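# Hold the cloth by its handles above the lanterns

## Task

Six arms are fixed on the tabletop (scene frame, metres; heading in degrees counter-clockwise from +x): arm1 at (-0.87, +0.65, +0.72) heading -90, arm2 at (-0.87, -0.65, +0.72) heading +90, arm3 at (0.00, +0.65, +0.72) heading -90, arm4 at (0.00, -0.65, +0.72) heading +90, arm5 at (+0.87, +0.65, +0.72) heading -90, arm6 at (+0.87, -0.65, +0.72) heading +90. Using the cloth's four handles, lift it and hold it motionless with every part of it roughly a hand's width higher than the lantern tops, placed so that a top-down view shows it covering the painted patch. At the end the cloth must touch nothing, each lantern must still stand upright at its starting spot, no arm may be in contact with the cloth fabric (only the handles), and no gripper may be holding a lantern.

## Robot and tools

ROBOTS. Six identical i2rt Big YAM arms, arm1 to arm6. Each has six revolute joints, a two-finger gripper and a wrist camera (armN_cam_wrist). Arms 1, 3 and 5 stand on the y=+0.65 edge and face -y; arms 2, 4 and 6 stand on the y=-0.65 edge and face +y; their x positions are -0.87, 0.00 and +0.87, and their feet sit at z=0.72 (the tabletop). The hand reaches about 1.0 m out from the joint1 axis. Two fixed room cameras exist: cam_high (wide, 672x504) and cam_low (narrow, 672x504). Wrist images are 504x504 fisheye.

FRAMES. Everything shares one scene frame: origin on the floor, +z up. The hand point is midway between the fingertips, 0.136 m beyond the gripper body along the fingers; its z axis runs along the fingers and its y axis is the opening direction. No foot pose is printed.

JOINTS (all absolute targets, radians except the gripper). joint1_rad -2.879..2.879, rotates the arm about its foot, positive counter-clockwise seen from above, 0 = the foot's facing direction. joint2_rad 0..3.141, shoulder: 0 is upper arm pointing back and roughly flat, increasing lifts it up then forward. joint3_rad 0..3.019, elbow: 0 is folded, increasing straightens. joint4_rad -1.692..1.57, hand pitch, positive tilts fingers up. joint5_rad -1.57..1.57, hand yaw, positive toward the arm's right. joint6_rad -2.094..2.094, hand roll, positive clockwise viewed from behind the hand. gripper_m 0..0.093, fingertip gap in metres. Completion tolerances: ±0.045, 0.14, 0.09, 0.055, 0.03, 0.035 rad and ±0.003 m.

TOOLS.
- execute_actions: argument actions is a list holding one action object or nothing. The object has optional keys arm1..arm6; each value is {"joints": {...}} with any of joint1_rad..joint6_rad and gripper_m as absolute targets. All listed motions begin together and may finish at different times; one action runs at most 15 s. Joints or arms not named keep pushing toward whatever target they had. Optional cameras: a list of names from the armN_cam_wrist set, cam_high, cam_low or "all"; omitted/null means all, [] means none. An unknown key, camera name or out-of-range number rejects the whole call and nothing moves. An empty list just reports state and images.
- wait: seconds, 0 to 10; commands nothing and returns state and images.
- zoom_image: camera plus region [x0, y0, x1, y1] in pixels of that camera's latest full image, top-left origin, at most 504x504.
- read_manual: section "licences"; only returns licence text.
- finished_scene: scene = the current scene's number; ends it irreversibly and reports success. Make sure the result is stable first.

RESULT LINES. joint_positions gives current readings. The pictures line lists cameras in image order. joint_status tells how each commanded joint ended: off_target (stopped short, may still push), contact_stop or time_out (the old target is dropped and the joint holds where it stopped, though a timed-out joint may keep pushing toward its target or a capped one near its position, up to 0.375, 0.375, 0.113, 0.225, 0.075, 0.3 rad for joints 1-6), not_followed (a safety check blocked that arm's joint targets; the gripper part still runs; the blocked targets may be retried on later actions). "joint command not followed" plus a "cause:" line reports such a block. on_its_own lists uncommanded behaviour; "held at" is the target held, not the position. To relieve a pushing joint, command its reported position. Tiny target changes may not move a joint at all. MOTOR HOT appears from 85 °C; at 100 °C an OVER-TEMPERATURE FAULT drops that whole arm until it cools, and unfinished keys show limit_stop_at_motor_heat (resend them).

CAUTIONS. Arms keep pushing on contact, and hard sustained pushing heats motors. A hard squeeze between two arms ends the run; the anti-collision check may react late and ignores fingers, gripper housings and wrist cameras. Because joints move at different speeds, the hand can sweep a wide arc between postures. Arms do not wait for one another. Never knock rigid items off the work area, and avoid drops, slams and heavy impacts. Loose objects may occasionally get nudged by outside forces. The simulation keeps running while you compose replies, with arms holding their last command, and loaded joints slowly sag.

Each tool is called after "Call:" as name(argument=value, ...) on one line, values as JSON.

## Session

Call:
execute_actions(actions=[])

Scene clock: 0.00 s.
Motor temperatures (°C, as the motors report them): arm1=[22 20 20 22 23 20] | arm2=[20 21 19 21 23 23] | arm3=[21 20 21 19 23 19] | arm4=[20 20 20 21 21 23] | arm5=[19 21 23 20 21 20] | arm6=[23 20 21 22 21 20]
arm1.joint_positions: joint1_rad=+0.008 joint2_rad=+0.423 joint3_rad=+1.474 joint4_rad=-1.528 joint5_rad=+0.016 joint6_rad=-0.009 gripper_m=+0.094
arm1.joint_status: not commanded
arm1.hand: x=-0.8757 y=+0.5372 z=+1.3608 quat_wxyz=(-0.356, -0.611, -0.597, +0.378) (m; scene frame)
arm2.joint_positions: joint1_rad=-0.008 joint2_rad=+0.442 joint3_rad=+1.473 joint4_rad=-1.527 joint5_rad=+0.005 joint6_rad=+0.001 gripper_m=+0.094
arm2.joint_status: not commanded
arm2.hand: x=-0.8710 y=-0.5242 z=+1.3351 quat_wxyz=(-0.358, +0.613, -0.604, -0.362) (m; scene frame)
arm3.joint_positions: joint1_rad=+0.001 joint2_rad=+0.449 joint3_rad=+1.475 joint4_rad=-1.547 joint5_rad=-0.017 joint6_rad=+0.017 gripper_m=+0.095
arm3.joint_status: not commanded
arm3.hand: x=+0.0109 y=+0.5330 z=+1.3529 quat_wxyz=(-0.364, -0.606, -0.615, +0.349) (m; scene frame)
arm4.joint_positions: joint1_rad=+0.003 joint2_rad=+0.439 joint3_rad=+1.478 joint4_rad=-1.550 joint5_rad=-0.013 joint6_rad=+0.001 gripper_m=+0.095
arm4.joint_status: not commanded
arm4.hand: x=-0.0136 y=-0.5369 z=+1.3518 quat_wxyz=(-0.353, +0.624, -0.594, -0.365) (m; scene frame)
arm5.joint_positions: joint1_rad=-0.005 joint2_rad=+0.446 joint3_rad=+1.482 joint4_rad=-1.550 joint5_rad=+0.016 joint6_rad=-0.005 gripper_m=+0.095
arm5.joint_status: not commanded
arm5.hand: x=+0.8625 y=+0.5269 z=+1.3476 quat_wxyz=(-0.357, -0.607, -0.617, +0.350) (m; scene frame)
arm6.joint_positions: joint1_rad=-0.002 joint2_rad=+0.451 joint3_rad=+1.467 joint4_rad=-1.536 joint5_rad=-0.013 joint6_rad=+0.002 gripper_m=+0.094
arm6.joint_status: not commanded
arm6.hand: x=+0.8715 y=-0.5230 z=+1.2879 quat_wxyz=(-0.347, +0.613, -0.611, -0.360) (m; scene frame)
pictures: arm1_cam_wrist, arm2_cam_wrist, arm3_cam_wrist, arm4_cam_wrist, arm5_cam_wrist, arm6_cam_wrist, cam_high, cam_low
Images, in order (width x height): arm1_cam_wrist 504x504, arm2_cam_wrist 504x504, arm3_cam_wrist 504x504, arm4_cam_wrist 504x504, arm5_cam_wrist 504x504, arm6_cam_wrist 504x504, cam_high 672x504, cam_low 672x504.

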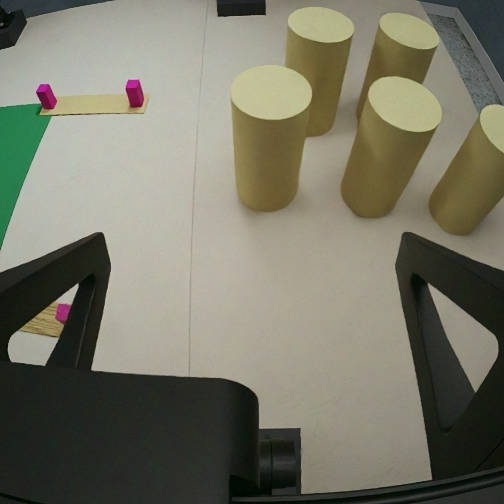

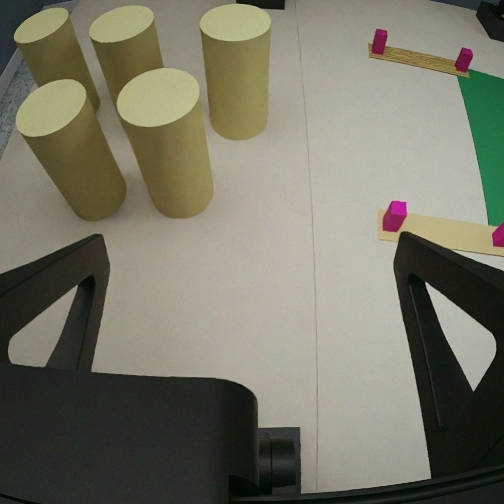

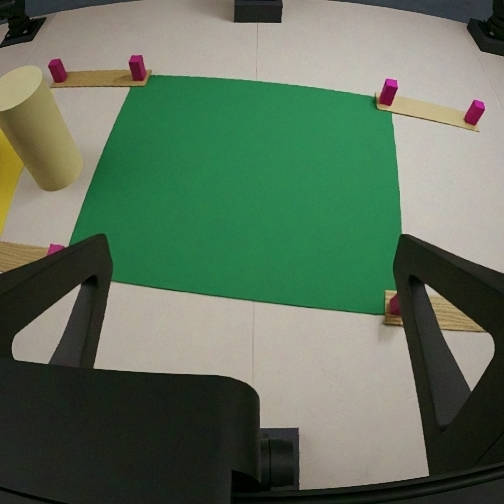

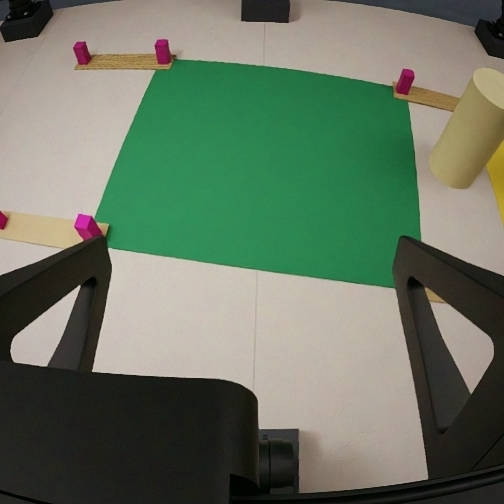

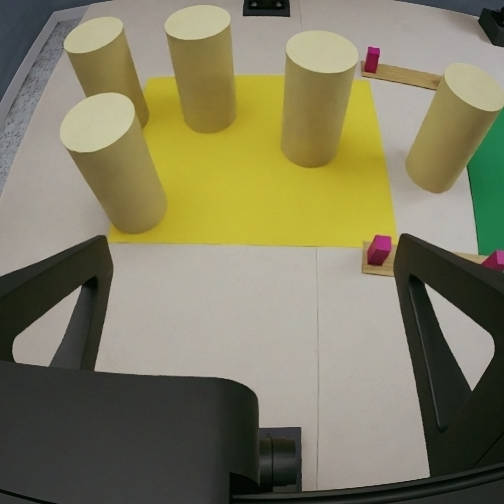

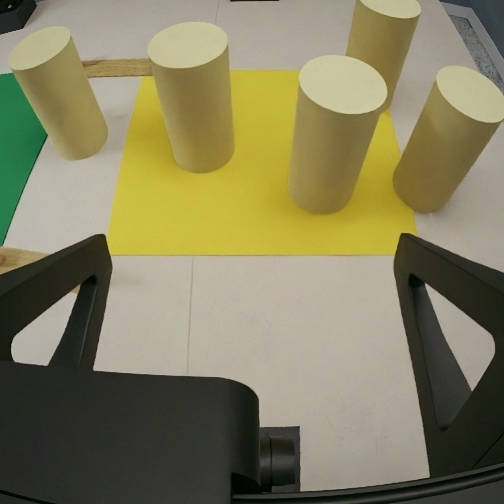

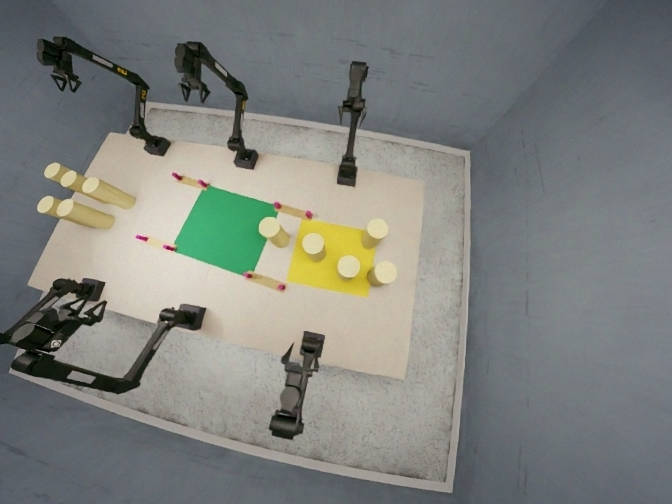

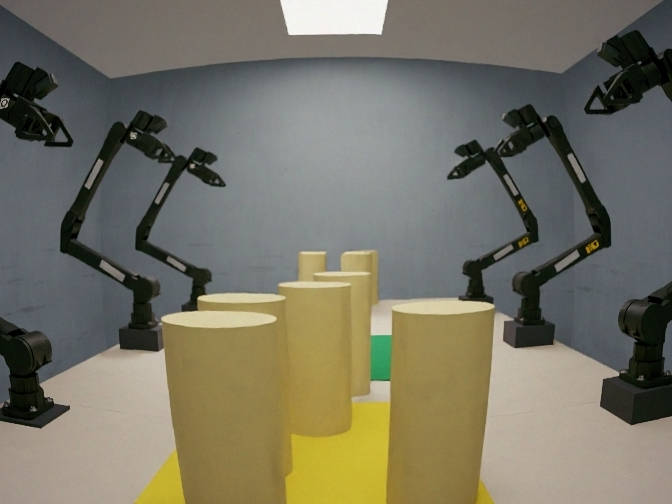

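Call:
execute_actions(actions=[{"arm3":{"joints":{"joint1_rad":-0.763,"joint6_rad":-0.62,"joint2_rad":1.57,"joint3_rad":0.975,"joint4_rad":-0.976}},"arm4":{"joints":{"joint1_rad":0.656,"joint6_rad":0.8,"joint2_rad":1.916,"joint3_rad":1.468,"joint4_rad":-1.123}},"arm5":{"joints":{"joint1_rad":-0.889,"joint6_rad":-0.75,"joint2_rad":1.3,"joint3_rad":1.697}},"arm6":{"joints":{"joint1_rad":1.008,"joint6_rad":1.15,"joint2_rad":1.4,"joint3_rad":2.003}}}], cameras=[])

Call:
execute_actions(actions=[{"arm5":{"joints":{"joint2_rad":2.051,"joint4_rad":-1.217}},"arm6":{"joints":{"joint2_rad":2.144,"joint4_rad":-1.43}}}])

Scene clock: 92.80 s.
Motor temperatures (°C, as the motors report them): arm1=[22 21 24 22 23 20] | arm2=[20 21 23 21 23 23] | arm3=[21 21 24 19 23 19] | arm4=[20 20 24 21 21 23] | arm5=[19 22 26 21 21 20] | arm6=[23 20 24 22 21 20]
arm1.joint_positions: joint1_rad=+0.008 joint2_rad=+0.423 joint3_rad=+1.474 joint4_rad=-1.528 joint5_rad=+0.016 joint6_rad=-0.009 gripper_m=+0.094
arm1.joint_status: not commanded
arm1.hand: x=-0.8757 y=+0.5372 z=+1.3608 quat_wxyz=(-0.356, -0.611, -0.597, +0.378) (m; scene frame)
arm2.joint_positions: joint1_rad=-0.008 joint2_rad=+0.442 joint3_rad=+1.473 joint4_rad=-1.527 joint5_rad=+0.005 joint6_rad=+0.001 gripper_m=+0.094
arm2.joint_status: not commanded
arm2.hand: x=-0.8710 y=-0.5242 z=+1.3351 quat_wxyz=(-0.358, +0.613, -0.604, -0.362) (m; scene frame)
arm3.joint_positions: joint1_rad=-0.763 joint2_rad=+1.573 joint3_rad=+0.968 joint4_rad=-0.990 joint5_rad=-0.017 joint6_rad=-0.607 gripper_m=+0.095
arm3.joint_status: all done
arm3.hand: x=-0.2695 y=+0.3571 z=+0.8434 quat_wxyz=(-0.006, -0.756, -0.654, -0.006) (m; scene frame)
arm4.joint_positions: joint1_rad=+0.661 joint2_rad=+1.910 joint3_rad=+1.458 joint4_rad=-1.135 joint5_rad=-0.012 joint6_rad=+0.787 gripper_m=+0.095
arm4.joint_status: all done
arm4.hand: x=-0.3546 y=-0.2270 z=+0.8393 quat_wxyz=(+0.000, +0.673, -0.739, +0.010) (m; scene frame)
arm5.joint_positions: joint1_rad=-0.891 joint2_rad=+1.317 joint3_rad=+1.672 joint4_rad=-1.550 joint5_rad=+0.016 joint6_rad=-0.737 gripper_m=+0.095
arm5.joint_status: all done
arm5.hand: x=+0.5292 y=+0.3603 z=+1.1969 quat_wxyz=(+0.009, -0.737, -0.652, +0.179) (m; scene frame)
arm6.joint_positions: joint1_rad=+1.015 joint2_rad=+1.414 joint3_rad=+1.972 joint4_rad=-1.536 joint5_rad=-0.012 joint6_rad=+1.139 gripper_m=+0.094
arm6.joint_status: all done
arm6.hand: x=+0.4540 y=-0.3925 z=+1.2445 quat_wxyz=(+0.094, +0.635, -0.714, -0.279) (m; scene frame)
pictures: none
No camera images: the call's "cameras" was empty. Leave "cameras" out to get every camera's image.

Scene clock: 94.37 s.
Motor temperatures (°C, as the motors report them): arm1=[22 21 24 22 23 20] | arm2=[20 21 23 21 23 23] | arm3=[21 21 24 19 23 19] | arm4=[20 20 24 21 21 23] | arm5=[19 22 26 21 21 20] | arm6=[23 21 25 22 21 20]
arm1.joint_positions: joint1_rad=+0.008 joint2_rad=+0.423 joint3_rad=+1.474 joint4_rad=-1.528 joint5_rad=+0.016 joint6_rad=-0.009 gripper_m=+0.094
arm1.joint_status: not commanded
arm1.hand: x=-0.8757 y=+0.5372 z=+1.3608 quat_wxyz=(-0.356, -0.611, -0.597, +0.378) (m; scene frame)
arm2.joint_positions: joint1_rad=-0.008 joint2_rad=+0.442 joint3_rad=+1.473 joint4_rad=-1.527 joint5_rad=+0.005 joint6_rad=+0.001 gripper_m=+0.094
arm2.joint_status: not commanded
arm2.hand: x=-0.8710 y=-0.5242 z=+1.3351 quat_wxyz=(-0.358, +0.613, -0.604, -0.362) (m; scene frame)
arm3.joint_positions: joint1_rad=-0.763 joint2_rad=+1.573 joint3_rad=+0.968 joint4_rad=-0.990 joint5_rad=-0.017 joint6_rad=-0.607 gripper_m=+0.095
arm3.joint_status: not commanded
arm3.hand: x=-0.2695 y=+0.3571 z=+0.8434 quat_wxyz=(-0.006, -0.756, -0.654, -0.006) (m; scene frame)
arm4.joint_positions: joint1_rad=+0.661 joint2_rad=+1.910 joint3_rad=+1.458 joint4_rad=-1.135 joint5_rad=-0.012 joint6_rad=+0.787 gripper_m=+0.095
arm4.joint_status: not commanded
arm4.hand: x=-0.3546 y=-0.2270 z=+0.8393 quat_wxyz=(+0.000, +0.673, -0.739, +0.010) (m; scene frame)
arm5.joint_positions: joint1_rad=-0.891 joint2_rad=+2.063 joint3_rad=+1.679 joint4_rad=-1.228 joint5_rad=+0.016 joint6_rad=-0.738 gripper_m=+0.095
arm5.joint_status: all done
arm5.hand: x=+0.4104 y=+0.2562 z=+0.8195 quat_wxyz=(+0.006, -0.748, -0.664, -0.029) (m; scene frame)
arm6.joint_positions: joint1_rad=+1.015 joint2_rad=+2.181 joint3_rad=+1.983 joint4_rad=-1.436 joint5_rad=-0.012 joint6_rad=+1.140 gripper_m=+0.094
arm6.joint_status: all done
arm6.hand: x=+0.3132 y=-0.3087 z=+0.8129 quat_wxyz=(+0.000, +0.663, -0.748, +0.031) (m; scene frame)
pictures: arm1_cam_wrist, arm2_cam_wrist, arm3_cam_wrist, arm4_cam_wrist, arm5_cam_wrist, arm6_cam_wrist, cam_high, cam_low
Images, in order (width x height): arm1_cam_wrist 504x504, arm2_cam_wrist 504x504, arm3_cam_wrist 504x504, arm4_cam_wrist 504x504, arm5_cam_wrist 504x504, arm6_cam_wrist 504x504, cam_high 672x504, cam_low 672x504.

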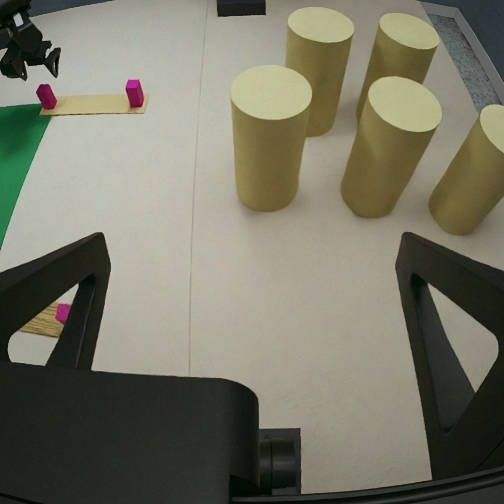

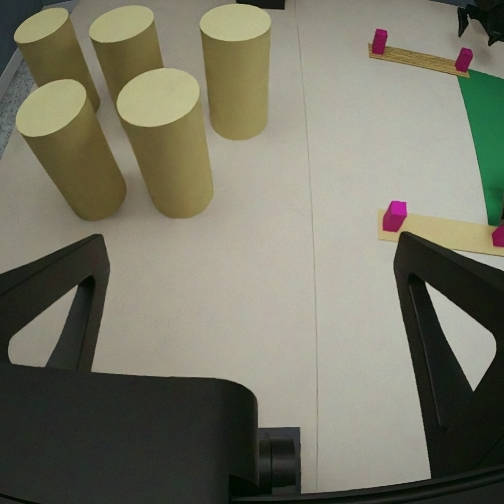

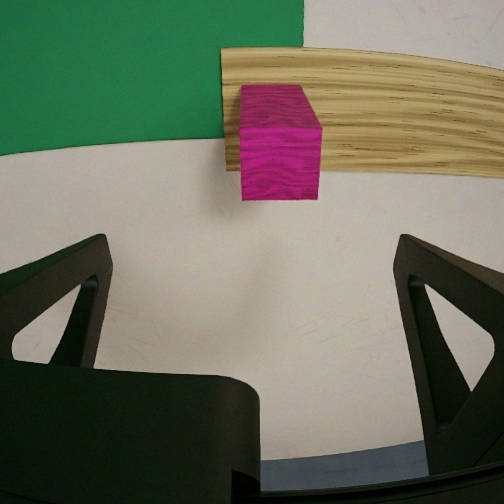

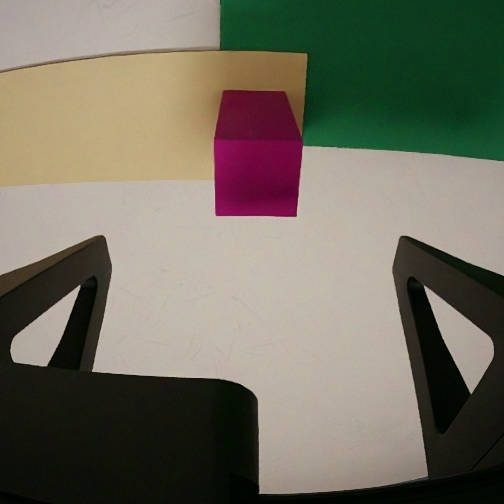

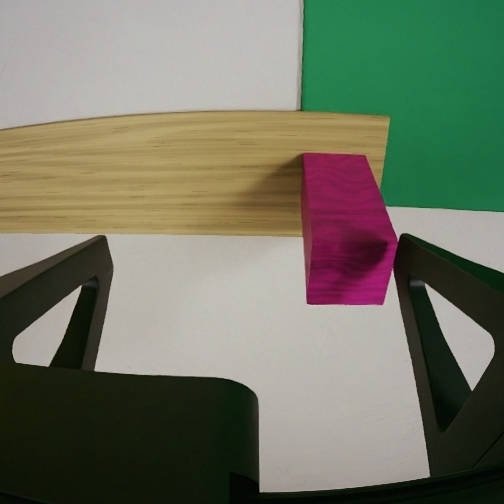

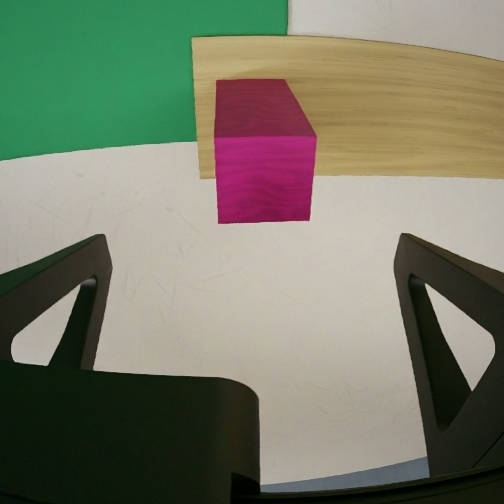

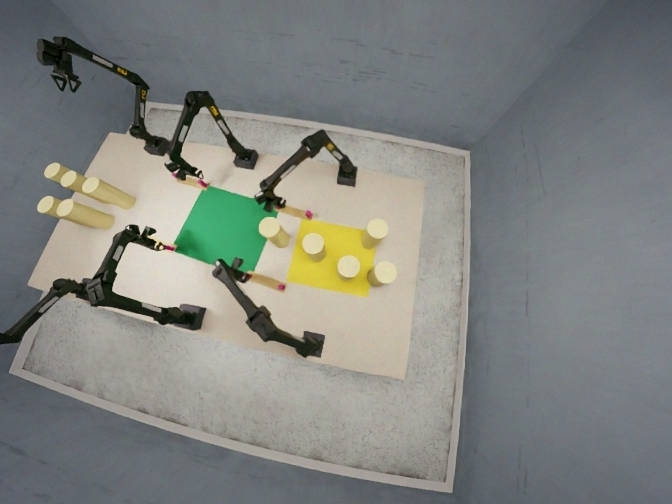

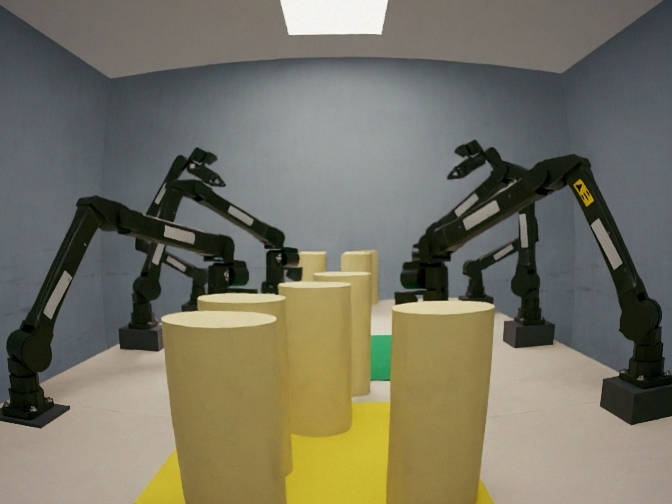

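Call:
execute_actions(actions=[{"arm5":{"joints":{"joint1_rad":-0.95,"joint6_rad":-0.81,"joint4_rad":-1.15}},"arm6":{"joints":{"joint1_rad":0.985,"joint4_rad":-1.36}},"arm4":{"joints":{"joint1_rad":0.648}}}], cameras=[])

Call:
execute_actions(actions=[{"arm3":{"joints":{"joint2_rad":1.745,"joint3_rad":0.945,"joint4_rad":-0.75}},"arm4":{"joints":{"joint2_rad":2.01,"joint3_rad":1.4,"joint4_rad":-0.94}},"arm5":{"joints":{"joint2_rad":2.13,"joint3_rad":1.67,"joint4_rad":-1.075}},"arm6":{"joints":{"joint2_rad":2.155,"joint3_rad":1.875,"joint4_rad":-1.24}}}], cameras=["arm3_cam_wrist","arm4_cam_wrist","arm5_cam_wrist","arm6_cam_wrist"])

Scene clock: 124.37 s.
Motor temperatures (°C, as the motors report them): arm1=[22 21 24 22 23 20] | arm2=[20 21 23 21 23 23] | arm3=[21 21 25 19 23 19] | arm4=[20 22 25 21 21 23] | arm5=[19 25 27 20 21 20] | arm6=[23 24 26 22 21 20]
arm1.joint_positions: joint1_rad=+0.008 joint2_rad=+0.423 joint3_rad=+1.474 joint4_rad=-1.528 joint5_rad=+0.016 joint6_rad=-0.009 gripper_m=+0.094
arm1.joint_status: not commanded
arm1.hand: x=-0.8757 y=+0.5372 z=+1.3608 quat_wxyz=(-0.356, -0.611, -0.597, +0.378) (m; scene frame)
arm2.joint_positions: joint1_rad=-0.008 joint2_rad=+0.442 joint3_rad=+1.473 joint4_rad=-1.527 joint5_rad=+0.005 joint6_rad=+0.001 gripper_m=+0.094
arm2.joint_status: not commanded
arm2.hand: x=-0.8710 y=-0.5242 z=+1.3351 quat_wxyz=(-0.358, +0.613, -0.604, -0.362) (m; scene frame)
arm3.joint_positions: joint1_rad=-0.763 joint2_rad=+1.573 joint3_rad=+0.968 joint4_rad=-0.990 joint5_rad=-0.017 joint6_rad=-0.607 gripper_m=+0.095
arm3.joint_status: not commanded
arm3.hand: x=-0.2695 y=+0.3571 z=+0.8434 quat_wxyz=(-0.006, -0.756, -0.654, -0.006) (m; scene frame)
arm4.joint_positions: joint1_rad=+0.655 joint2_rad=+1.910 joint3_rad=+1.458 joint4_rad=-1.135 joint5_rad=-0.012 joint6_rad=+0.787 gripper_m=+0.095
arm4.joint_status: all done
arm4.hand: x=-0.3517 y=-0.2246 z=+0.8394 quat_wxyz=(+0.000, +0.671, -0.742, +0.010) (m; scene frame)
arm5.joint_positions: joint1_rad=-0.952 joint2_rad=+2.063 joint3_rad=+1.679 joint4_rad=-1.165 joint5_rad=+0.016 joint6_rad=-0.797 gripper_m=+0.095
arm5.joint_status: all done
arm5.hand: x=+0.3750 y=+0.2753 z=+0.8190 quat_wxyz=(+0.007, -0.749, -0.663, +0.002) (m; scene frame)
arm6.joint_positions: joint1_rad=+0.988 joint2_rad=+2.181 joint3_rad=+1.983 joint4_rad=-1.373 joint5_rad=-0.012 joint6_rad=+1.140 gripper_m=+0.094
arm6.joint_status: all done
arm6.hand: x=+0.3098 y=-0.2850 z=+0.8123 quat_wxyz=(+0.009, +0.653, -0.758, +0.001) (m; scene frame)
pictures: none
No camera images: the call's "cameras" was empty. Leave "cameras" out to get every camera's image.

Scene clock: 125.33 s.
Motor temperatures (°C, as the motors report them): arm1=[22 21 24 22 23 20] | arm2=[20 21 23 21 23 23] | arm3=[21 21 25 19 23 19] | arm4=[20 22 25 21 21 23] | arm5=[19 25 27 20 21 20] | arm6=[23 24 26 22 21 20]
arm1.joint_positions: joint1_rad=+0.008 joint2_rad=+0.423 joint3_rad=+1.474 joint4_rad=-1.528 joint5_rad=+0.016 joint6_rad=-0.009 gripper_m=+0.094
arm1.joint_status: not commanded
arm1.hand: x=-0.8757 y=+0.5372 z=+1.3608 quat_wxyz=(-0.356, -0.611, -0.597, +0.378) (m; scene frame)
arm2.joint_positions: joint1_rad=-0.008 joint2_rad=+0.442 joint3_rad=+1.473 joint4_rad=-1.527 joint5_rad=+0.005 joint6_rad=+0.001 gripper_m=+0.094
arm2.joint_status: not commanded
arm2.hand: x=-0.8710 y=-0.5242 z=+1.3351 quat_wxyz=(-0.358, +0.613, -0.604, -0.362) (m; scene frame)
arm3.joint_positions: joint1_rad=-0.763 joint2_rad=+1.755 joint3_rad=+0.943 joint4_rad=-0.764 joint5_rad=-0.017 joint6_rad=-0.607 gripper_m=+0.095
arm3.joint_status: all done
arm3.hand: x=-0.2845 y=+0.3414 z=+0.7647 quat_wxyz=(-0.007, -0.756, -0.655, +0.003) (m; scene frame)
arm4.joint_positions: joint1_rad=+0.655 joint2_rad=+2.009 joint3_rad=+1.393 joint4_rad=-0.958 joint5_rad=-0.012 joint6_rad=+0.787 gripper_m=+0.095
arm4.joint_status: all done
arm4.hand: x=-0.3527 y=-0.2217 z=+0.7648 quat_wxyz=(-0.001, +0.671, -0.742, +0.004) (m; scene frame)
arm5.joint_positions: joint1_rad=-0.952 joint2_rad=+2.110 joint3_rad=+1.669 joint4_rad=-1.090 joint5_rad=+0.016 joint6_rad=-0.798 gripper_m=+0.095
arm5.joint_status: all done
arm5.hand: x=+0.3679 y=+0.2698 z=+0.7877 quat_wxyz=(+0.008, -0.748, -0.663, +0.011) (m; scene frame)
arm6.joint_positions: joint1_rad=+0.988 joint2_rad=+2.177 joint3_rad=+1.874 joint4_rad=-1.254 joint5_rad=-0.012 joint6_rad=+1.140 gripper_m=+0.094
arm6.joint_status: all done
arm6.hand: x=+0.3157 y=-0.2892 z=+0.7748 quat_wxyz=(+0.011, +0.653, -0.758, -0.006) (m; scene frame)
pictures: arm3_cam_wrist, arm4_cam_wrist, arm5_cam_wrist, arm6_cam_wrist
Images, in order (width x height): arm3_cam_wrist 504x504, arm4_cam_wrist 504x504, arm5_cam_wrist 504x504, arm6_cam_wrist 504x504.

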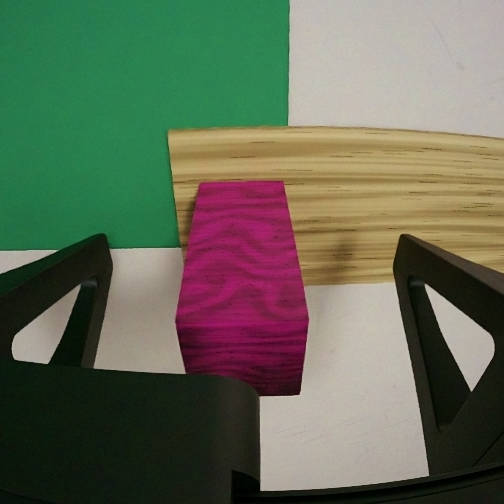

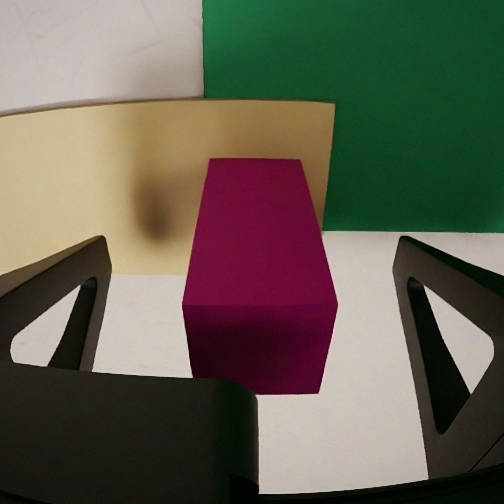

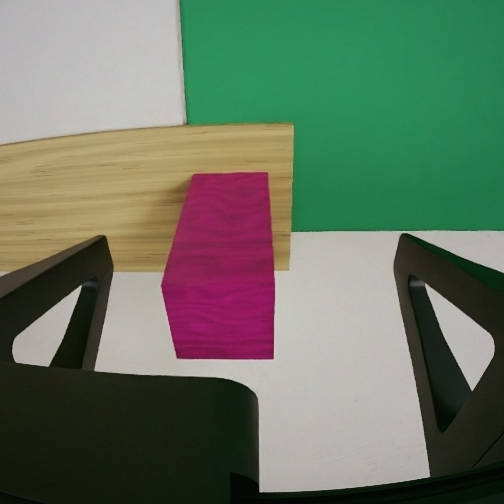

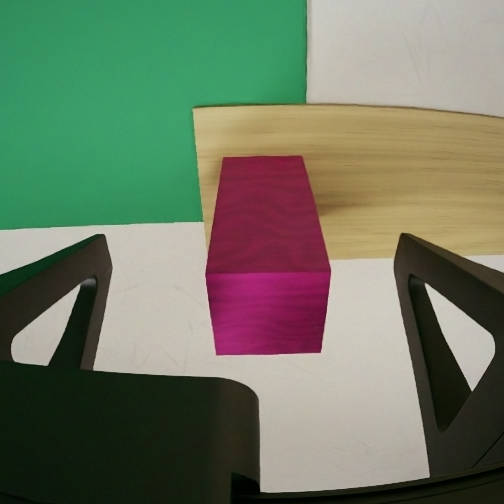

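Call:
execute_actions(actions=[{"arm3":{"joints":{"joint1_rad":-0.792,"joint2_rad":1.72,"joint3_rad":0.91,"joint6_rad":-0.64}},"arm5":{"joints":{"joint1_rad":-0.96,"joint2_rad":2.1,"joint3_rad":1.59,"joint4_rad":-1.03}},"arm6":{"joints":{"joint1_rad":1.006,"joint3_rad":1.845}}}], cameras=[])

Call:
execute_actions(actions=[{"arm3":{"joints":{"gripper_m":0.01}},"arm4":{"joints":{"gripper_m":0.01}},"arm5":{"joints":{"gripper_m":0.01}},"arm6":{"joints":{"gripper_m":0.01}}}], cameras=["arm3_cam_wrist","arm4_cam_wrist","arm5_cam_wrist","arm6_cam_wrist"])

Scene clock: 137.27 s.
Motor temperatures (°C, as the motors report them): arm1=[22 21 24 22 23 20] | arm2=[20 21 23 21 23 23] | arm3=[21 22 25 19 23 19] | arm4=[20 23 25 21 21 23] | arm5=[19 25 27 20 21 20] | arm6=[23 24 26 22 21 20]
arm1.joint_positions: joint1_rad=+0.008 joint2_rad=+0.423 joint3_rad=+1.474 joint4_rad=-1.528 joint5_rad=+0.016 joint6_rad=-0.009 gripper_m=+0.094
arm1.joint_status: not commanded
arm1.hand: x=-0.8757 y=+0.5372 z=+1.3608 quat_wxyz=(-0.356, -0.611, -0.597, +0.378) (m; scene frame)
arm2.joint_positions: joint1_rad=-0.008 joint2_rad=+0.442 joint3_rad=+1.473 joint4_rad=-1.527 joint5_rad=+0.005 joint6_rad=+0.001 gripper_m=+0.094
arm2.joint_status: not commanded
arm2.hand: x=-0.8710 y=-0.5242 z=+1.3351 quat_wxyz=(-0.358, +0.613, -0.604, -0.362) (m; scene frame)
arm3.joint_positions: joint1_rad=-0.781 joint2_rad=+1.727 joint3_rad=+0.915 joint4_rad=-0.762 joint5_rad=-0.017 joint6_rad=-0.626 gripper_m=+0.095
arm3.joint_status: all done
arm3.hand: x=-0.2833 y=+0.3532 z=+0.7686 quat_wxyz=(-0.008, -0.755, -0.655, +0.005) (m; scene frame)
arm4.joint_positions: joint1_rad=+0.655 joint2_rad=+2.009 joint3_rad=+1.393 joint4_rad=-0.958 joint5_rad=-0.012 joint6_rad=+0.787 gripper_m=+0.095
arm4.joint_status: not commanded
arm4.hand: x=-0.3527 y=-0.2217 z=+0.7648 quat_wxyz=(-0.001, +0.671, -0.742, +0.004) (m; scene frame)
arm5.joint_positions: joint1_rad=-0.952 joint2_rad=+2.110 joint3_rad=+1.584 joint4_rad=-1.044 joint5_rad=+0.016 joint6_rad=-0.798 gripper_m=+0.095
arm5.joint_status: all done
arm5.hand: x=+0.3878 y=+0.2850 z=+0.7592 quat_wxyz=(+0.007, -0.748, -0.663, -0.008) (m; scene frame)
arm6.joint_positions: joint1_rad=+0.998 joint2_rad=+2.177 joint3_rad=+1.851 joint4_rad=-1.252 joint5_rad=-0.012 joint6_rad=+1.140 gripper_m=+0.094
arm6.joint_status: all done
arm6.hand: x=+0.3187 y=-0.2992 z=+0.7663 quat_wxyz=(+0.008, +0.657, -0.754, +0.004) (m; scene frame)
pictures: none
No camera images: the call's "cameras" was empty. Leave "cameras" out to get every camera's image.

Scene clock: 137.97 s.
Motor temperatures (°C, as the motors report them): arm1=[22 21 24 22 23 20] | arm2=[20 21 23 21 23 23] | arm3=[21 22 25 19 23 19] | arm4=[20 23 25 21 21 23] | arm5=[19 25 27 20 21 20] | arm6=[23 24 26 22 21 20]
arm1.joint_positions: joint1_rad=+0.008 joint2_rad=+0.423 joint3_rad=+1.474 joint4_rad=-1.528 joint5_rad=+0.016 joint6_rad=-0.009 gripper_m=+0.094
arm1.joint_status: not commanded
arm1.hand: x=-0.8757 y=+0.5372 z=+1.3608 quat_wxyz=(-0.356, -0.611, -0.597, +0.378) (m; scene frame)
arm2.joint_positions: joint1_rad=-0.008 joint2_rad=+0.442 joint3_rad=+1.473 joint4_rad=-1.527 joint5_rad=+0.005 joint6_rad=+0.001 gripper_m=+0.094
arm2.joint_status: not commanded
arm2.hand: x=-0.8710 y=-0.5242 z=+1.3351 quat_wxyz=(-0.358, +0.613, -0.604, -0.362) (m; scene frame)
arm3.joint_positions: joint1_rad=-0.781 joint2_rad=+1.727 joint3_rad=+0.914 joint4_rad=-0.762 joint5_rad=-0.021 joint6_rad=-0.628 gripper_m=+0.029
arm3.joint_status: gripper_m off_target (ended at +0.029, target +0.010)
arm3.hand: x=-0.2826 y=+0.3530 z=+0.7684 quat_wxyz=(-0.009, -0.755, -0.656, +0.004) (m; scene frame)
arm4.joint_positions: joint1_rad=+0.653 joint2_rad=+2.009 joint3_rad=+1.393 joint4_rad=-0.957 joint5_rad=-0.012 joint6_rad=+0.788 gripper_m=+0.029
arm4.joint_status: gripper_m off_target (ended at +0.029, target +0.010)
arm4.hand: x=-0.3522 y=-0.2208 z=+0.7648 quat_wxyz=(-0.001, +0.670, -0.743, +0.004) (m; scene frame)
arm5.joint_positions: joint1_rad=-0.952 joint2_rad=+2.110 joint3_rad=+1.584 joint4_rad=-1.036 joint5_rad=+0.020 joint6_rad=-0.800 gripper_m=+0.029
arm5.joint_status: gripper_m off_target (ended at +0.029, target +0.010)
arm5.hand: x=+0.3858 y=+0.2843 z=+0.7592 quat_wxyz=(+0.009, -0.747, -0.664, -0.004) (m; scene frame)
arm6.joint_positions: joint1_rad=+0.998 joint2_rad=+2.177 joint3_rad=+1.851 joint4_rad=-1.251 joint5_rad=-0.013 joint6_rad=+1.141 gripper_m=+0.029
arm6.joint_status: gripper_m off_target (ended at +0.029, target +0.010)
arm6.hand: x=+0.3185 y=-0.2992 z=+0.7663 quat_wxyz=(+0.009, +0.656, -0.755, +0.004) (m; scene frame)
pictures: arm3_cam_wrist, arm4_cam_wrist, arm5_cam_wrist, arm6_cam_wrist
Images, in order (width x height): arm3_cam_wrist 504x504, arm4_cam_wrist 504x504, arm5_cam_wrist 504x504, arm6_cam_wrist 504x504.

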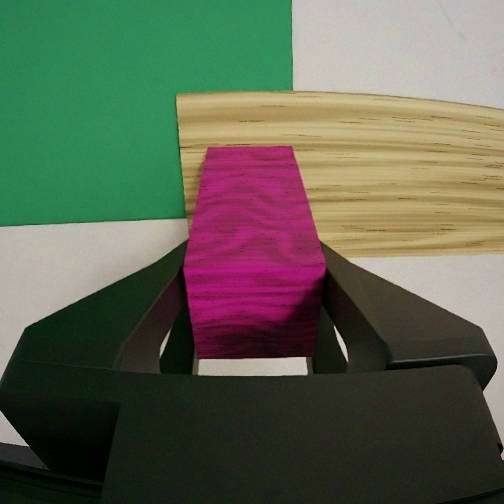

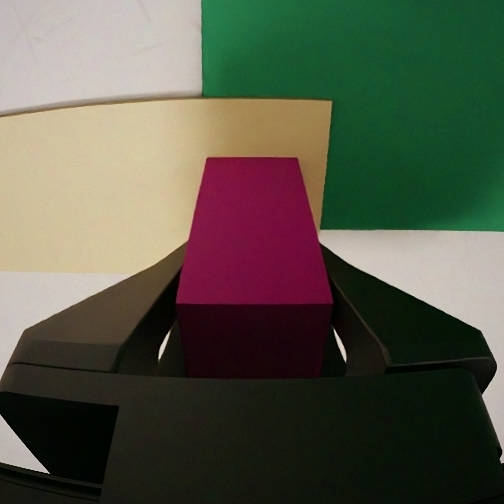

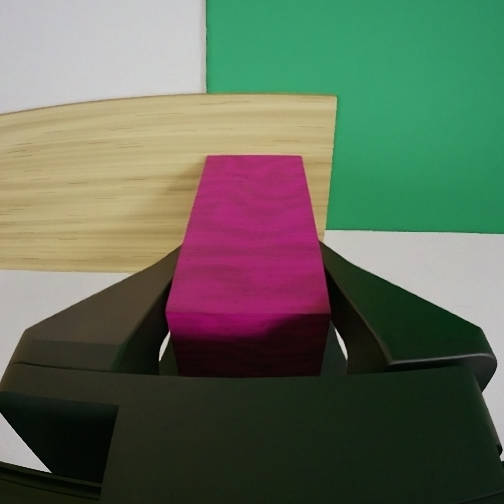

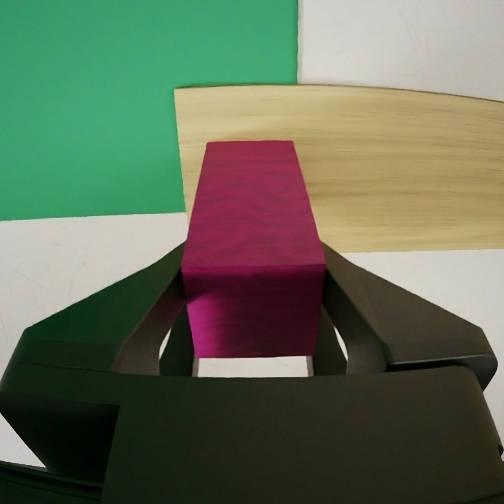

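Call:
execute_actions(actions=[{"arm3":{"joints":{"joint2_rad":1.383,"joint3_rad":1.15,"joint4_rad":-1.2}},"arm4":{"joints":{"joint2_rad":1.714,"joint3_rad":1.54,"joint4_rad":-1.26}},"arm5":{"joints":{"joint2_rad":1.845,"joint3_rad":1.735,"joint4_rad":-1.33}},"arm6":{"joints":{"joint2_rad":2.0,"joint3_rad":2.13,"joint4_rad":-1.56}}}], cameras=["cam_high"])

Call:
execute_actions(actions=[{"arm3":{"joints":{"joint2_rad":1.303,"joint3_rad":1.615,"joint4_rad":-1.597}},"arm4":{"joints":{"joint2_rad":1.658,"joint3_rad":2.01,"joint4_rad":-1.637}},"arm5":{"joints":{"joint2_rad":1.82,"joint3_rad":2.25,"joint4_rad":-1.69}},"arm6":{"joints":{"joint2_rad":1.885,"joint3_rad":2.41,"joint4_rad":-1.6}}}], cameras=["cam_high","cam_low"])

Scene clock: 168.70 s.
Motor temperatures (°C, as the motors report them): arm1=[22 21 24 22 23 20] | arm2=[20 21 23 21 23 23] | arm3=[21 22 25 19 23 19] | arm4=[20 23 25 21 21 23] | arm5=[19 26 27 20 22 20] | arm6=[23 25 26 22 21 20]
arm1.joint_positions: joint1_rad=+0.008 joint2_rad=+0.423 joint3_rad=+1.474 joint4_rad=-1.528 joint5_rad=+0.016 joint6_rad=-0.009 gripper_m=+0.094
arm1.joint_status: not commanded
arm1.hand: x=-0.8757 y=+0.5372 z=+1.3608 quat_wxyz=(-0.356, -0.611, -0.597, +0.378) (m; scene frame)
arm2.joint_positions: joint1_rad=-0.008 joint2_rad=+0.442 joint3_rad=+1.473 joint4_rad=-1.527 joint5_rad=+0.005 joint6_rad=+0.001 gripper_m=+0.094
arm2.joint_status: not commanded
arm2.hand: x=-0.8710 y=-0.5242 z=+1.3351 quat_wxyz=(-0.358, +0.613, -0.604, -0.362) (m; scene frame)
arm3.joint_positions: joint1_rad=-0.781 joint2_rad=+1.391 joint3_rad=+1.120 joint4_rad=-1.192 joint5_rad=-0.028 joint6_rad=-0.630 gripper_m=+0.029
arm3.joint_status: all done
arm3.hand: x=-0.2835 y=+0.3495 z=+0.9661 quat_wxyz=(-0.018, -0.752, -0.656, +0.059) (m; scene frame)
arm4.joint_positions: joint1_rad=+0.643 joint2_rad=+1.716 joint3_rad=+1.521 joint4_rad=-1.247 joint5_rad=-0.005 joint6_rad=+0.789 gripper_m=+0.029
arm4.joint_status: all done
arm4.hand: x=-0.3466 y=-0.2216 z=+0.9649 quat_wxyz=(-0.008, +0.665, -0.744, -0.062) (m; scene frame)
arm5.joint_positions: joint1_rad=-0.953 joint2_rad=+1.832 joint3_rad=+1.725 joint4_rad=-1.307 joint5_rad=+0.021 joint6_rad=-0.800 gripper_m=+0.029
arm5.joint_status: all done
arm5.hand: x=+0.3853 y=+0.2857 z=+0.9710 quat_wxyz=(+0.015, -0.747, -0.661, +0.069) (m; scene frame)
arm6.joint_positions: joint1_rad=+0.998 joint2_rad=+1.994 joint3_rad=+2.090 joint4_rad=-1.541 joint5_rad=-0.013 joint6_rad=+1.141 gripper_m=+0.029
arm6.joint_status: all done
arm6.hand: x=+0.3227 y=-0.3005 z=+0.9719 quat_wxyz=(+0.027, +0.655, -0.753, -0.059) (m; scene frame)
pictures: cam_high
Images, in order (width x height): cam_high 672x504.

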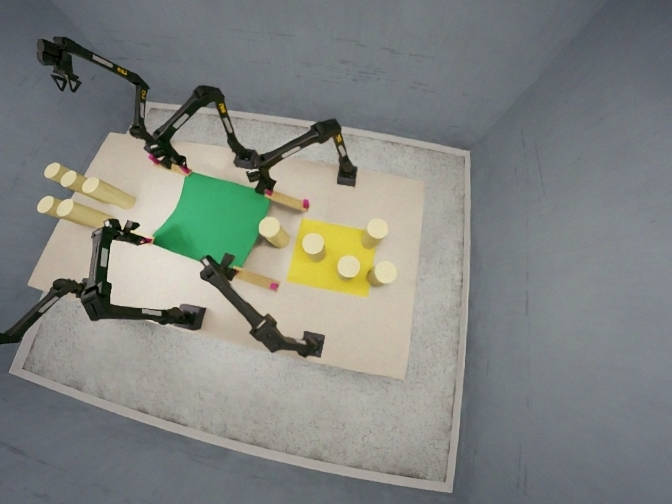

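Scene clock: 170.10 s.
Motor temperatures (°C, as the motors report them): arm1=[22 21 24 22 23 20] | arm2=[20 21 24 21 23 23] | arm3=[21 22 25 19 23 19] | arm4=[20 23 26 21 21 23] | arm5=[19 26 28 20 22 20] | arm6=[23 25 26 22 21 20]
arm1.joint_positions: joint1_rad=+0.008 joint2_rad=+0.423 joint3_rad=+1.474 joint4_rad=-1.528 joint5_rad=+0.016 joint6_rad=-0.009 gripper_m=+0.094
arm1.joint_status: not commanded
arm1.hand: x=-0.8757 y=+0.5372 z=+1.3608 quat_wxyz=(-0.356, -0.611, -0.597, +0.378) (m; scene frame)
arm2.joint_positions: joint1_rad=-0.008 joint2_rad=+0.442 joint3_rad=+1.473 joint4_rad=-1.527 joint5_rad=+0.005 joint6_rad=+0.001 gripper_m=+0.094
arm2.joint_status: not commanded
arm2.hand: x=-0.8710 y=-0.5242 z=+1.3351 quat_wxyz=(-0.358, +0.613, -0.604, -0.362) (m; scene frame)
arm3.joint_positions: joint1_rad=-0.781 joint2_rad=+1.303 joint3_rad=+1.563 joint4_rad=-1.589 joint5_rad=-0.026 joint6_rad=-0.630 gripper_m=+0.029
arm3.joint_status: all done
arm3.hand: x=-0.2810 y=+0.3516 z=+1.1707 quat_wxyz=(-0.022, -0.747, -0.653, +0.126) (m; scene frame)
arm4.joint_positions: joint1_rad=+0.640 joint2_rad=+1.649 joint3_rad=+1.974 joint4_rad=-1.624 joint5_rad=-0.004 joint6_rad=+0.789 gripper_m=+0.029
arm4.joint_status: all done
arm4.hand: x=-0.3464 y=-0.2240 z=+1.1747 quat_wxyz=(-0.012, +0.660, -0.739, -0.133) (m; scene frame)
arm5.joint_positions: joint1_rad=-0.953 joint2_rad=+1.831 joint3_rad=+2.199 joint4_rad=-1.670 joint5_rad=+0.021 joint6_rad=-0.800 gripper_m=+0.029
arm5.joint_status: all done
arm5.hand: x=+0.3803 y=+0.2823 z=+1.1553 quat_wxyz=(+0.019, -0.743, -0.657, +0.125) (m; scene frame)
arm6.joint_positions: joint1_rad=+0.998 joint2_rad=+1.890 joint3_rad=+2.358 joint4_rad=-1.587 joint5_rad=-0.013 joint6_rad=+1.143 gripper_m=+0.029
arm6.joint_status: all done
arm6.hand: x=+0.3212 y=-0.2983 z=+1.1516 quat_wxyz=(+0.073, +0.639, -0.735, -0.215) (m; scene frame)
pictures: cam_high, cam_low
Images, in order (width x height): cam_high 672x504, cam_low 672x504.

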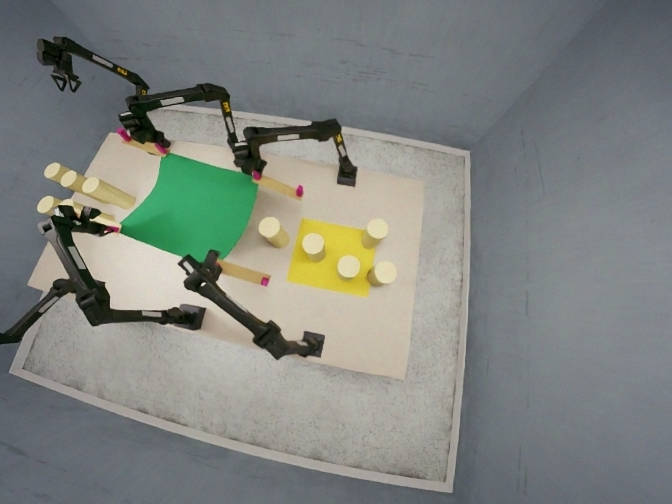

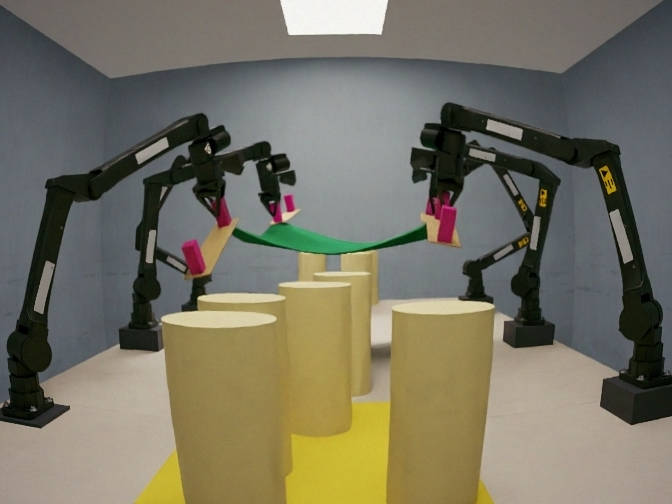

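Call:
execute_actions(actions=[{"arm3":{"joints":{"joint1_rad":-0.29,"joint6_rad":-0.28,"joint2_rad":1.248,"joint3_rad":1.62,"joint4_rad":-1.63}},"arm4":{"joints":{"joint1_rad":0.255,"joint6_rad":0.26,"joint2_rad":1.091,"joint3_rad":1.5,"joint4_rad":-1.676}},"arm5":{"joints":{"joint1_rad":-0.685,"joint6_rad":-0.67,"joint2_rad":1.448,"joint3_rad":1.83,"joint4_rad":-1.643}},"arm6":{"joints":{"joint1_rad":0.755,"joint6_rad":0.76,"joint2_rad":1.38,"joint3_rad":1.94,"joint4_rad":-1.69}}}], cameras=["cam_low"])

Call:
execute_actions(actions=[{"arm3":{"joints":{"joint1_rad":0.25,"joint6_rad":0.26}},"arm4":{"joints":{"joint1_rad":-0.38,"joint6_rad":-0.37,"joint2_rad":1.11,"joint3_rad":1.525}},"arm5":{"joints":{"joint1_rad":-0.23,"joint6_rad":-0.21,"joint2_rad":1.215,"joint3_rad":1.61,"joint4_rad":-1.66}},"arm6":{"joints":{"joint1_rad":0.27,"joint6_rad":0.28,"joint2_rad":1.075,"joint3_rad":1.615}}}], cameras=["cam_high","cam_low"])

Scene clock: 201.97 s.
Motor temperatures (°C, as the motors report them): arm1=[22 21 25 22 23 20] | arm2=[20 21 24 21 23 23] | arm3=[21 21 31 19 23 19] | arm4=[20 23 29 21 21 23] | arm5=[20 26 31 20 22 20] | arm6=[23 24 29 22 21 20]
arm1.joint_positions: joint1_rad=+0.008 joint2_rad=+0.423 joint3_rad=+1.474 joint4_rad=-1.528 joint5_rad=+0.016 joint6_rad=-0.009 gripper_m=+0.094
arm1.joint_status: not commanded
arm1.hand: x=-0.8757 y=+0.5372 z=+1.3608 quat_wxyz=(-0.356, -0.611, -0.597, +0.378) (m; scene frame)
arm2.joint_positions: joint1_rad=-0.008 joint2_rad=+0.442 joint3_rad=+1.473 joint4_rad=-1.527 joint5_rad=+0.005 joint6_rad=+0.001 gripper_m=+0.094
arm2.joint_status: not commanded
arm2.hand: x=-0.8710 y=-0.5242 z=+1.3351 quat_wxyz=(-0.358, +0.613, -0.604, -0.362) (m; scene frame)
arm3.joint_positions: joint1_rad=-0.285 joint2_rad=+1.256 joint3_rad=+1.563 joint4_rad=-1.624 joint5_rad=-0.028 joint6_rad=-0.290 gripper_m=+0.029
arm3.joint_status: all done
arm3.hand: x=-0.0973 y=+0.2713 z=+1.1847 quat_wxyz=(-0.071, -0.693, -0.709, +0.111) (m; scene frame)
arm4.joint_positions: joint1_rad=+0.244 joint2_rad=+1.098 joint3_rad=+1.492 joint4_rad=-1.664 joint5_rad=-0.003 joint6_rad=+0.272 gripper_m=+0.029
arm4.joint_status: all done
arm4.hand: x=-0.0973 y=-0.3294 z=+1.2005 quat_wxyz=(-0.079, +0.702, -0.696, -0.129) (m; scene frame)
arm5.joint_positions: joint1_rad=-0.680 joint2_rad=+1.440 joint3_rad=+1.827 joint4_rad=-1.643 joint5_rad=+0.025 joint6_rad=-0.683 gripper_m=+0.029
arm5.joint_status: all done
arm5.hand: x=+0.5777 y=+0.2743 z=+1.2039 quat_wxyz=(-0.009, -0.688, -0.710, +0.149) (m; scene frame)
arm6.joint_positions: joint1_rad=+0.754 joint2_rad=+1.387 joint3_rad=+1.937 joint4_rad=-1.682 joint5_rad=-0.014 joint6_rad=+0.776 gripper_m=+0.029
arm6.joint_status: all done
arm6.hand: x=+0.5630 y=-0.3234 z=+1.2224 quat_wxyz=(+0.006, +0.684, -0.696, -0.219) (m; scene frame)
pictures: cam_low
Images, in order (width x height): cam_low 672x504.

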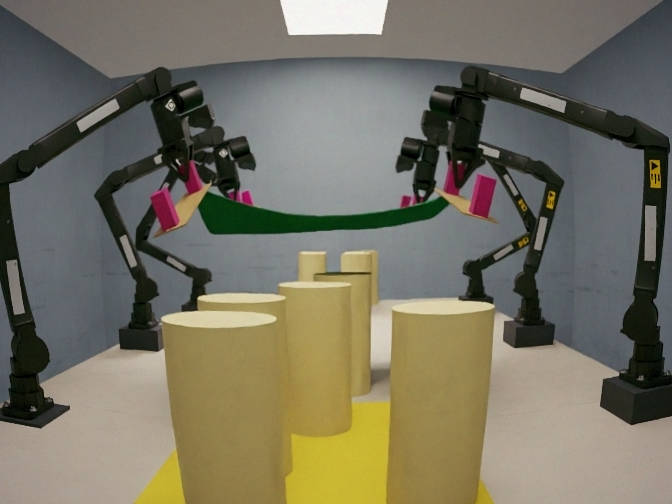

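Scene clock: 203.57 s.
Motor temperatures (°C, as the motors report them): arm1=[22 21 25 22 23 20] | arm2=[20 21 24 21 23 23] | arm3=[21 21 31 19 23 19] | arm4=[20 23 29 21 21 23] | arm5=[20 26 31 20 22 20] | arm6=[23 24 29 22 21 20]
arm1.joint_positions: joint1_rad=+0.008 joint2_rad=+0.423 joint3_rad=+1.474 joint4_rad=-1.528 joint5_rad=+0.016 joint6_rad=-0.009 gripper_m=+0.094
arm1.joint_status: not commanded
arm1.hand: x=-0.8757 y=+0.5372 z=+1.3608 quat_wxyz=(-0.356, -0.611, -0.597, +0.378) (m; scene frame)
arm2.joint_positions: joint1_rad=-0.008 joint2_rad=+0.442 joint3_rad=+1.473 joint4_rad=-1.527 joint5_rad=+0.005 joint6_rad=+0.001 gripper_m=+0.094
arm2.joint_status: not commanded
arm2.hand: x=-0.8710 y=-0.5242 z=+1.3351 quat_wxyz=(-0.358, +0.613, -0.604, -0.362) (m; scene frame)
arm3.joint_positions: joint1_rad=+0.249 joint2_rad=+1.256 joint3_rad=+1.563 joint4_rad=-1.624 joint5_rad=-0.025 joint6_rad=+0.249 gripper_m=+0.029
arm3.joint_status: all done
arm3.hand: x=+0.1107 y=+0.2724 z=+1.1822 quat_wxyz=(-0.114, -0.695, -0.707, +0.060) (m; scene frame)
arm4.joint_positions: joint1_rad=-0.380 joint2_rad=+1.114 joint3_rad=+1.492 joint4_rad=-1.664 joint5_rad=-0.004 joint6_rad=-0.359 gripper_m=+0.029
arm4.joint_status: all done
arm4.hand: x=+0.1101 y=-0.3325 z=+1.1983 quat_wxyz=(-0.135, +0.704, -0.695, -0.058) (m; scene frame)
arm5.joint_positions: joint1_rad=-0.241 joint2_rad=+1.221 joint3_rad=+1.608 joint4_rad=-1.643 joint5_rad=+0.027 joint6_rad=-0.225 gripper_m=+0.029
arm5.joint_status: all done
arm5.hand: x=+0.7800 y=+0.2701 z=+1.2011 quat_wxyz=(-0.075, -0.695, -0.703, +0.131) (m; scene frame)
arm6.joint_positions: joint1_rad=+0.277 joint2_rad=+1.069 joint3_rad=+1.617 joint4_rad=-1.682 joint5_rad=-0.019 joint6_rad=+0.297 gripper_m=+0.029
arm6.joint_status: all done
arm6.hand: x=+0.7790 y=-0.3330 z=+1.1997 quat_wxyz=(-0.091, +0.686, -0.695, -0.196) (m; scene frame)
pictures: cam_high, cam_low
Images, in order (width x height): cam_high 672x504, cam_low 672x504.

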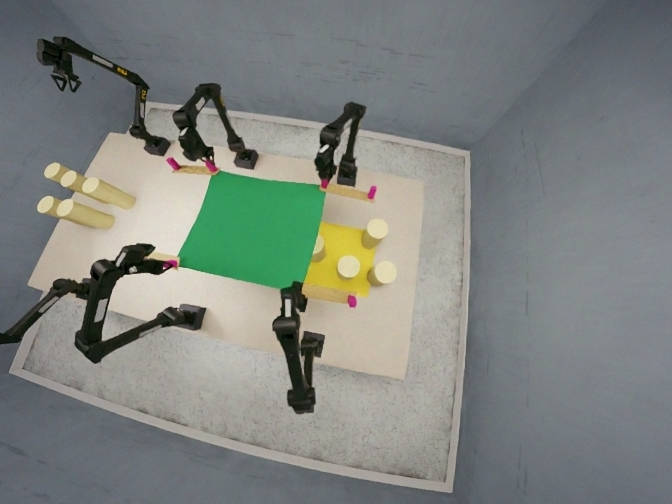

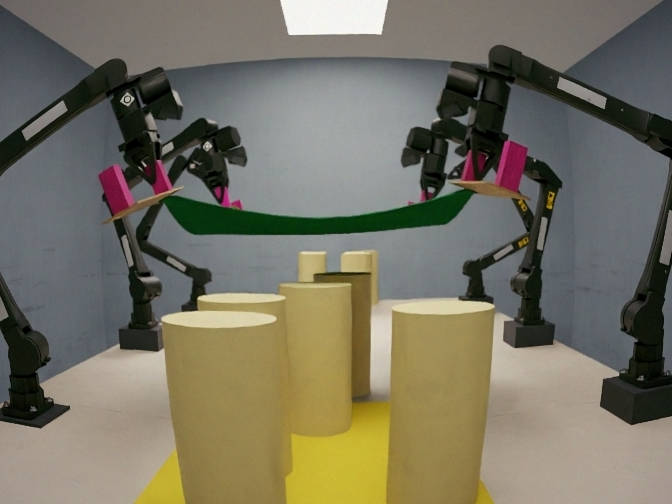

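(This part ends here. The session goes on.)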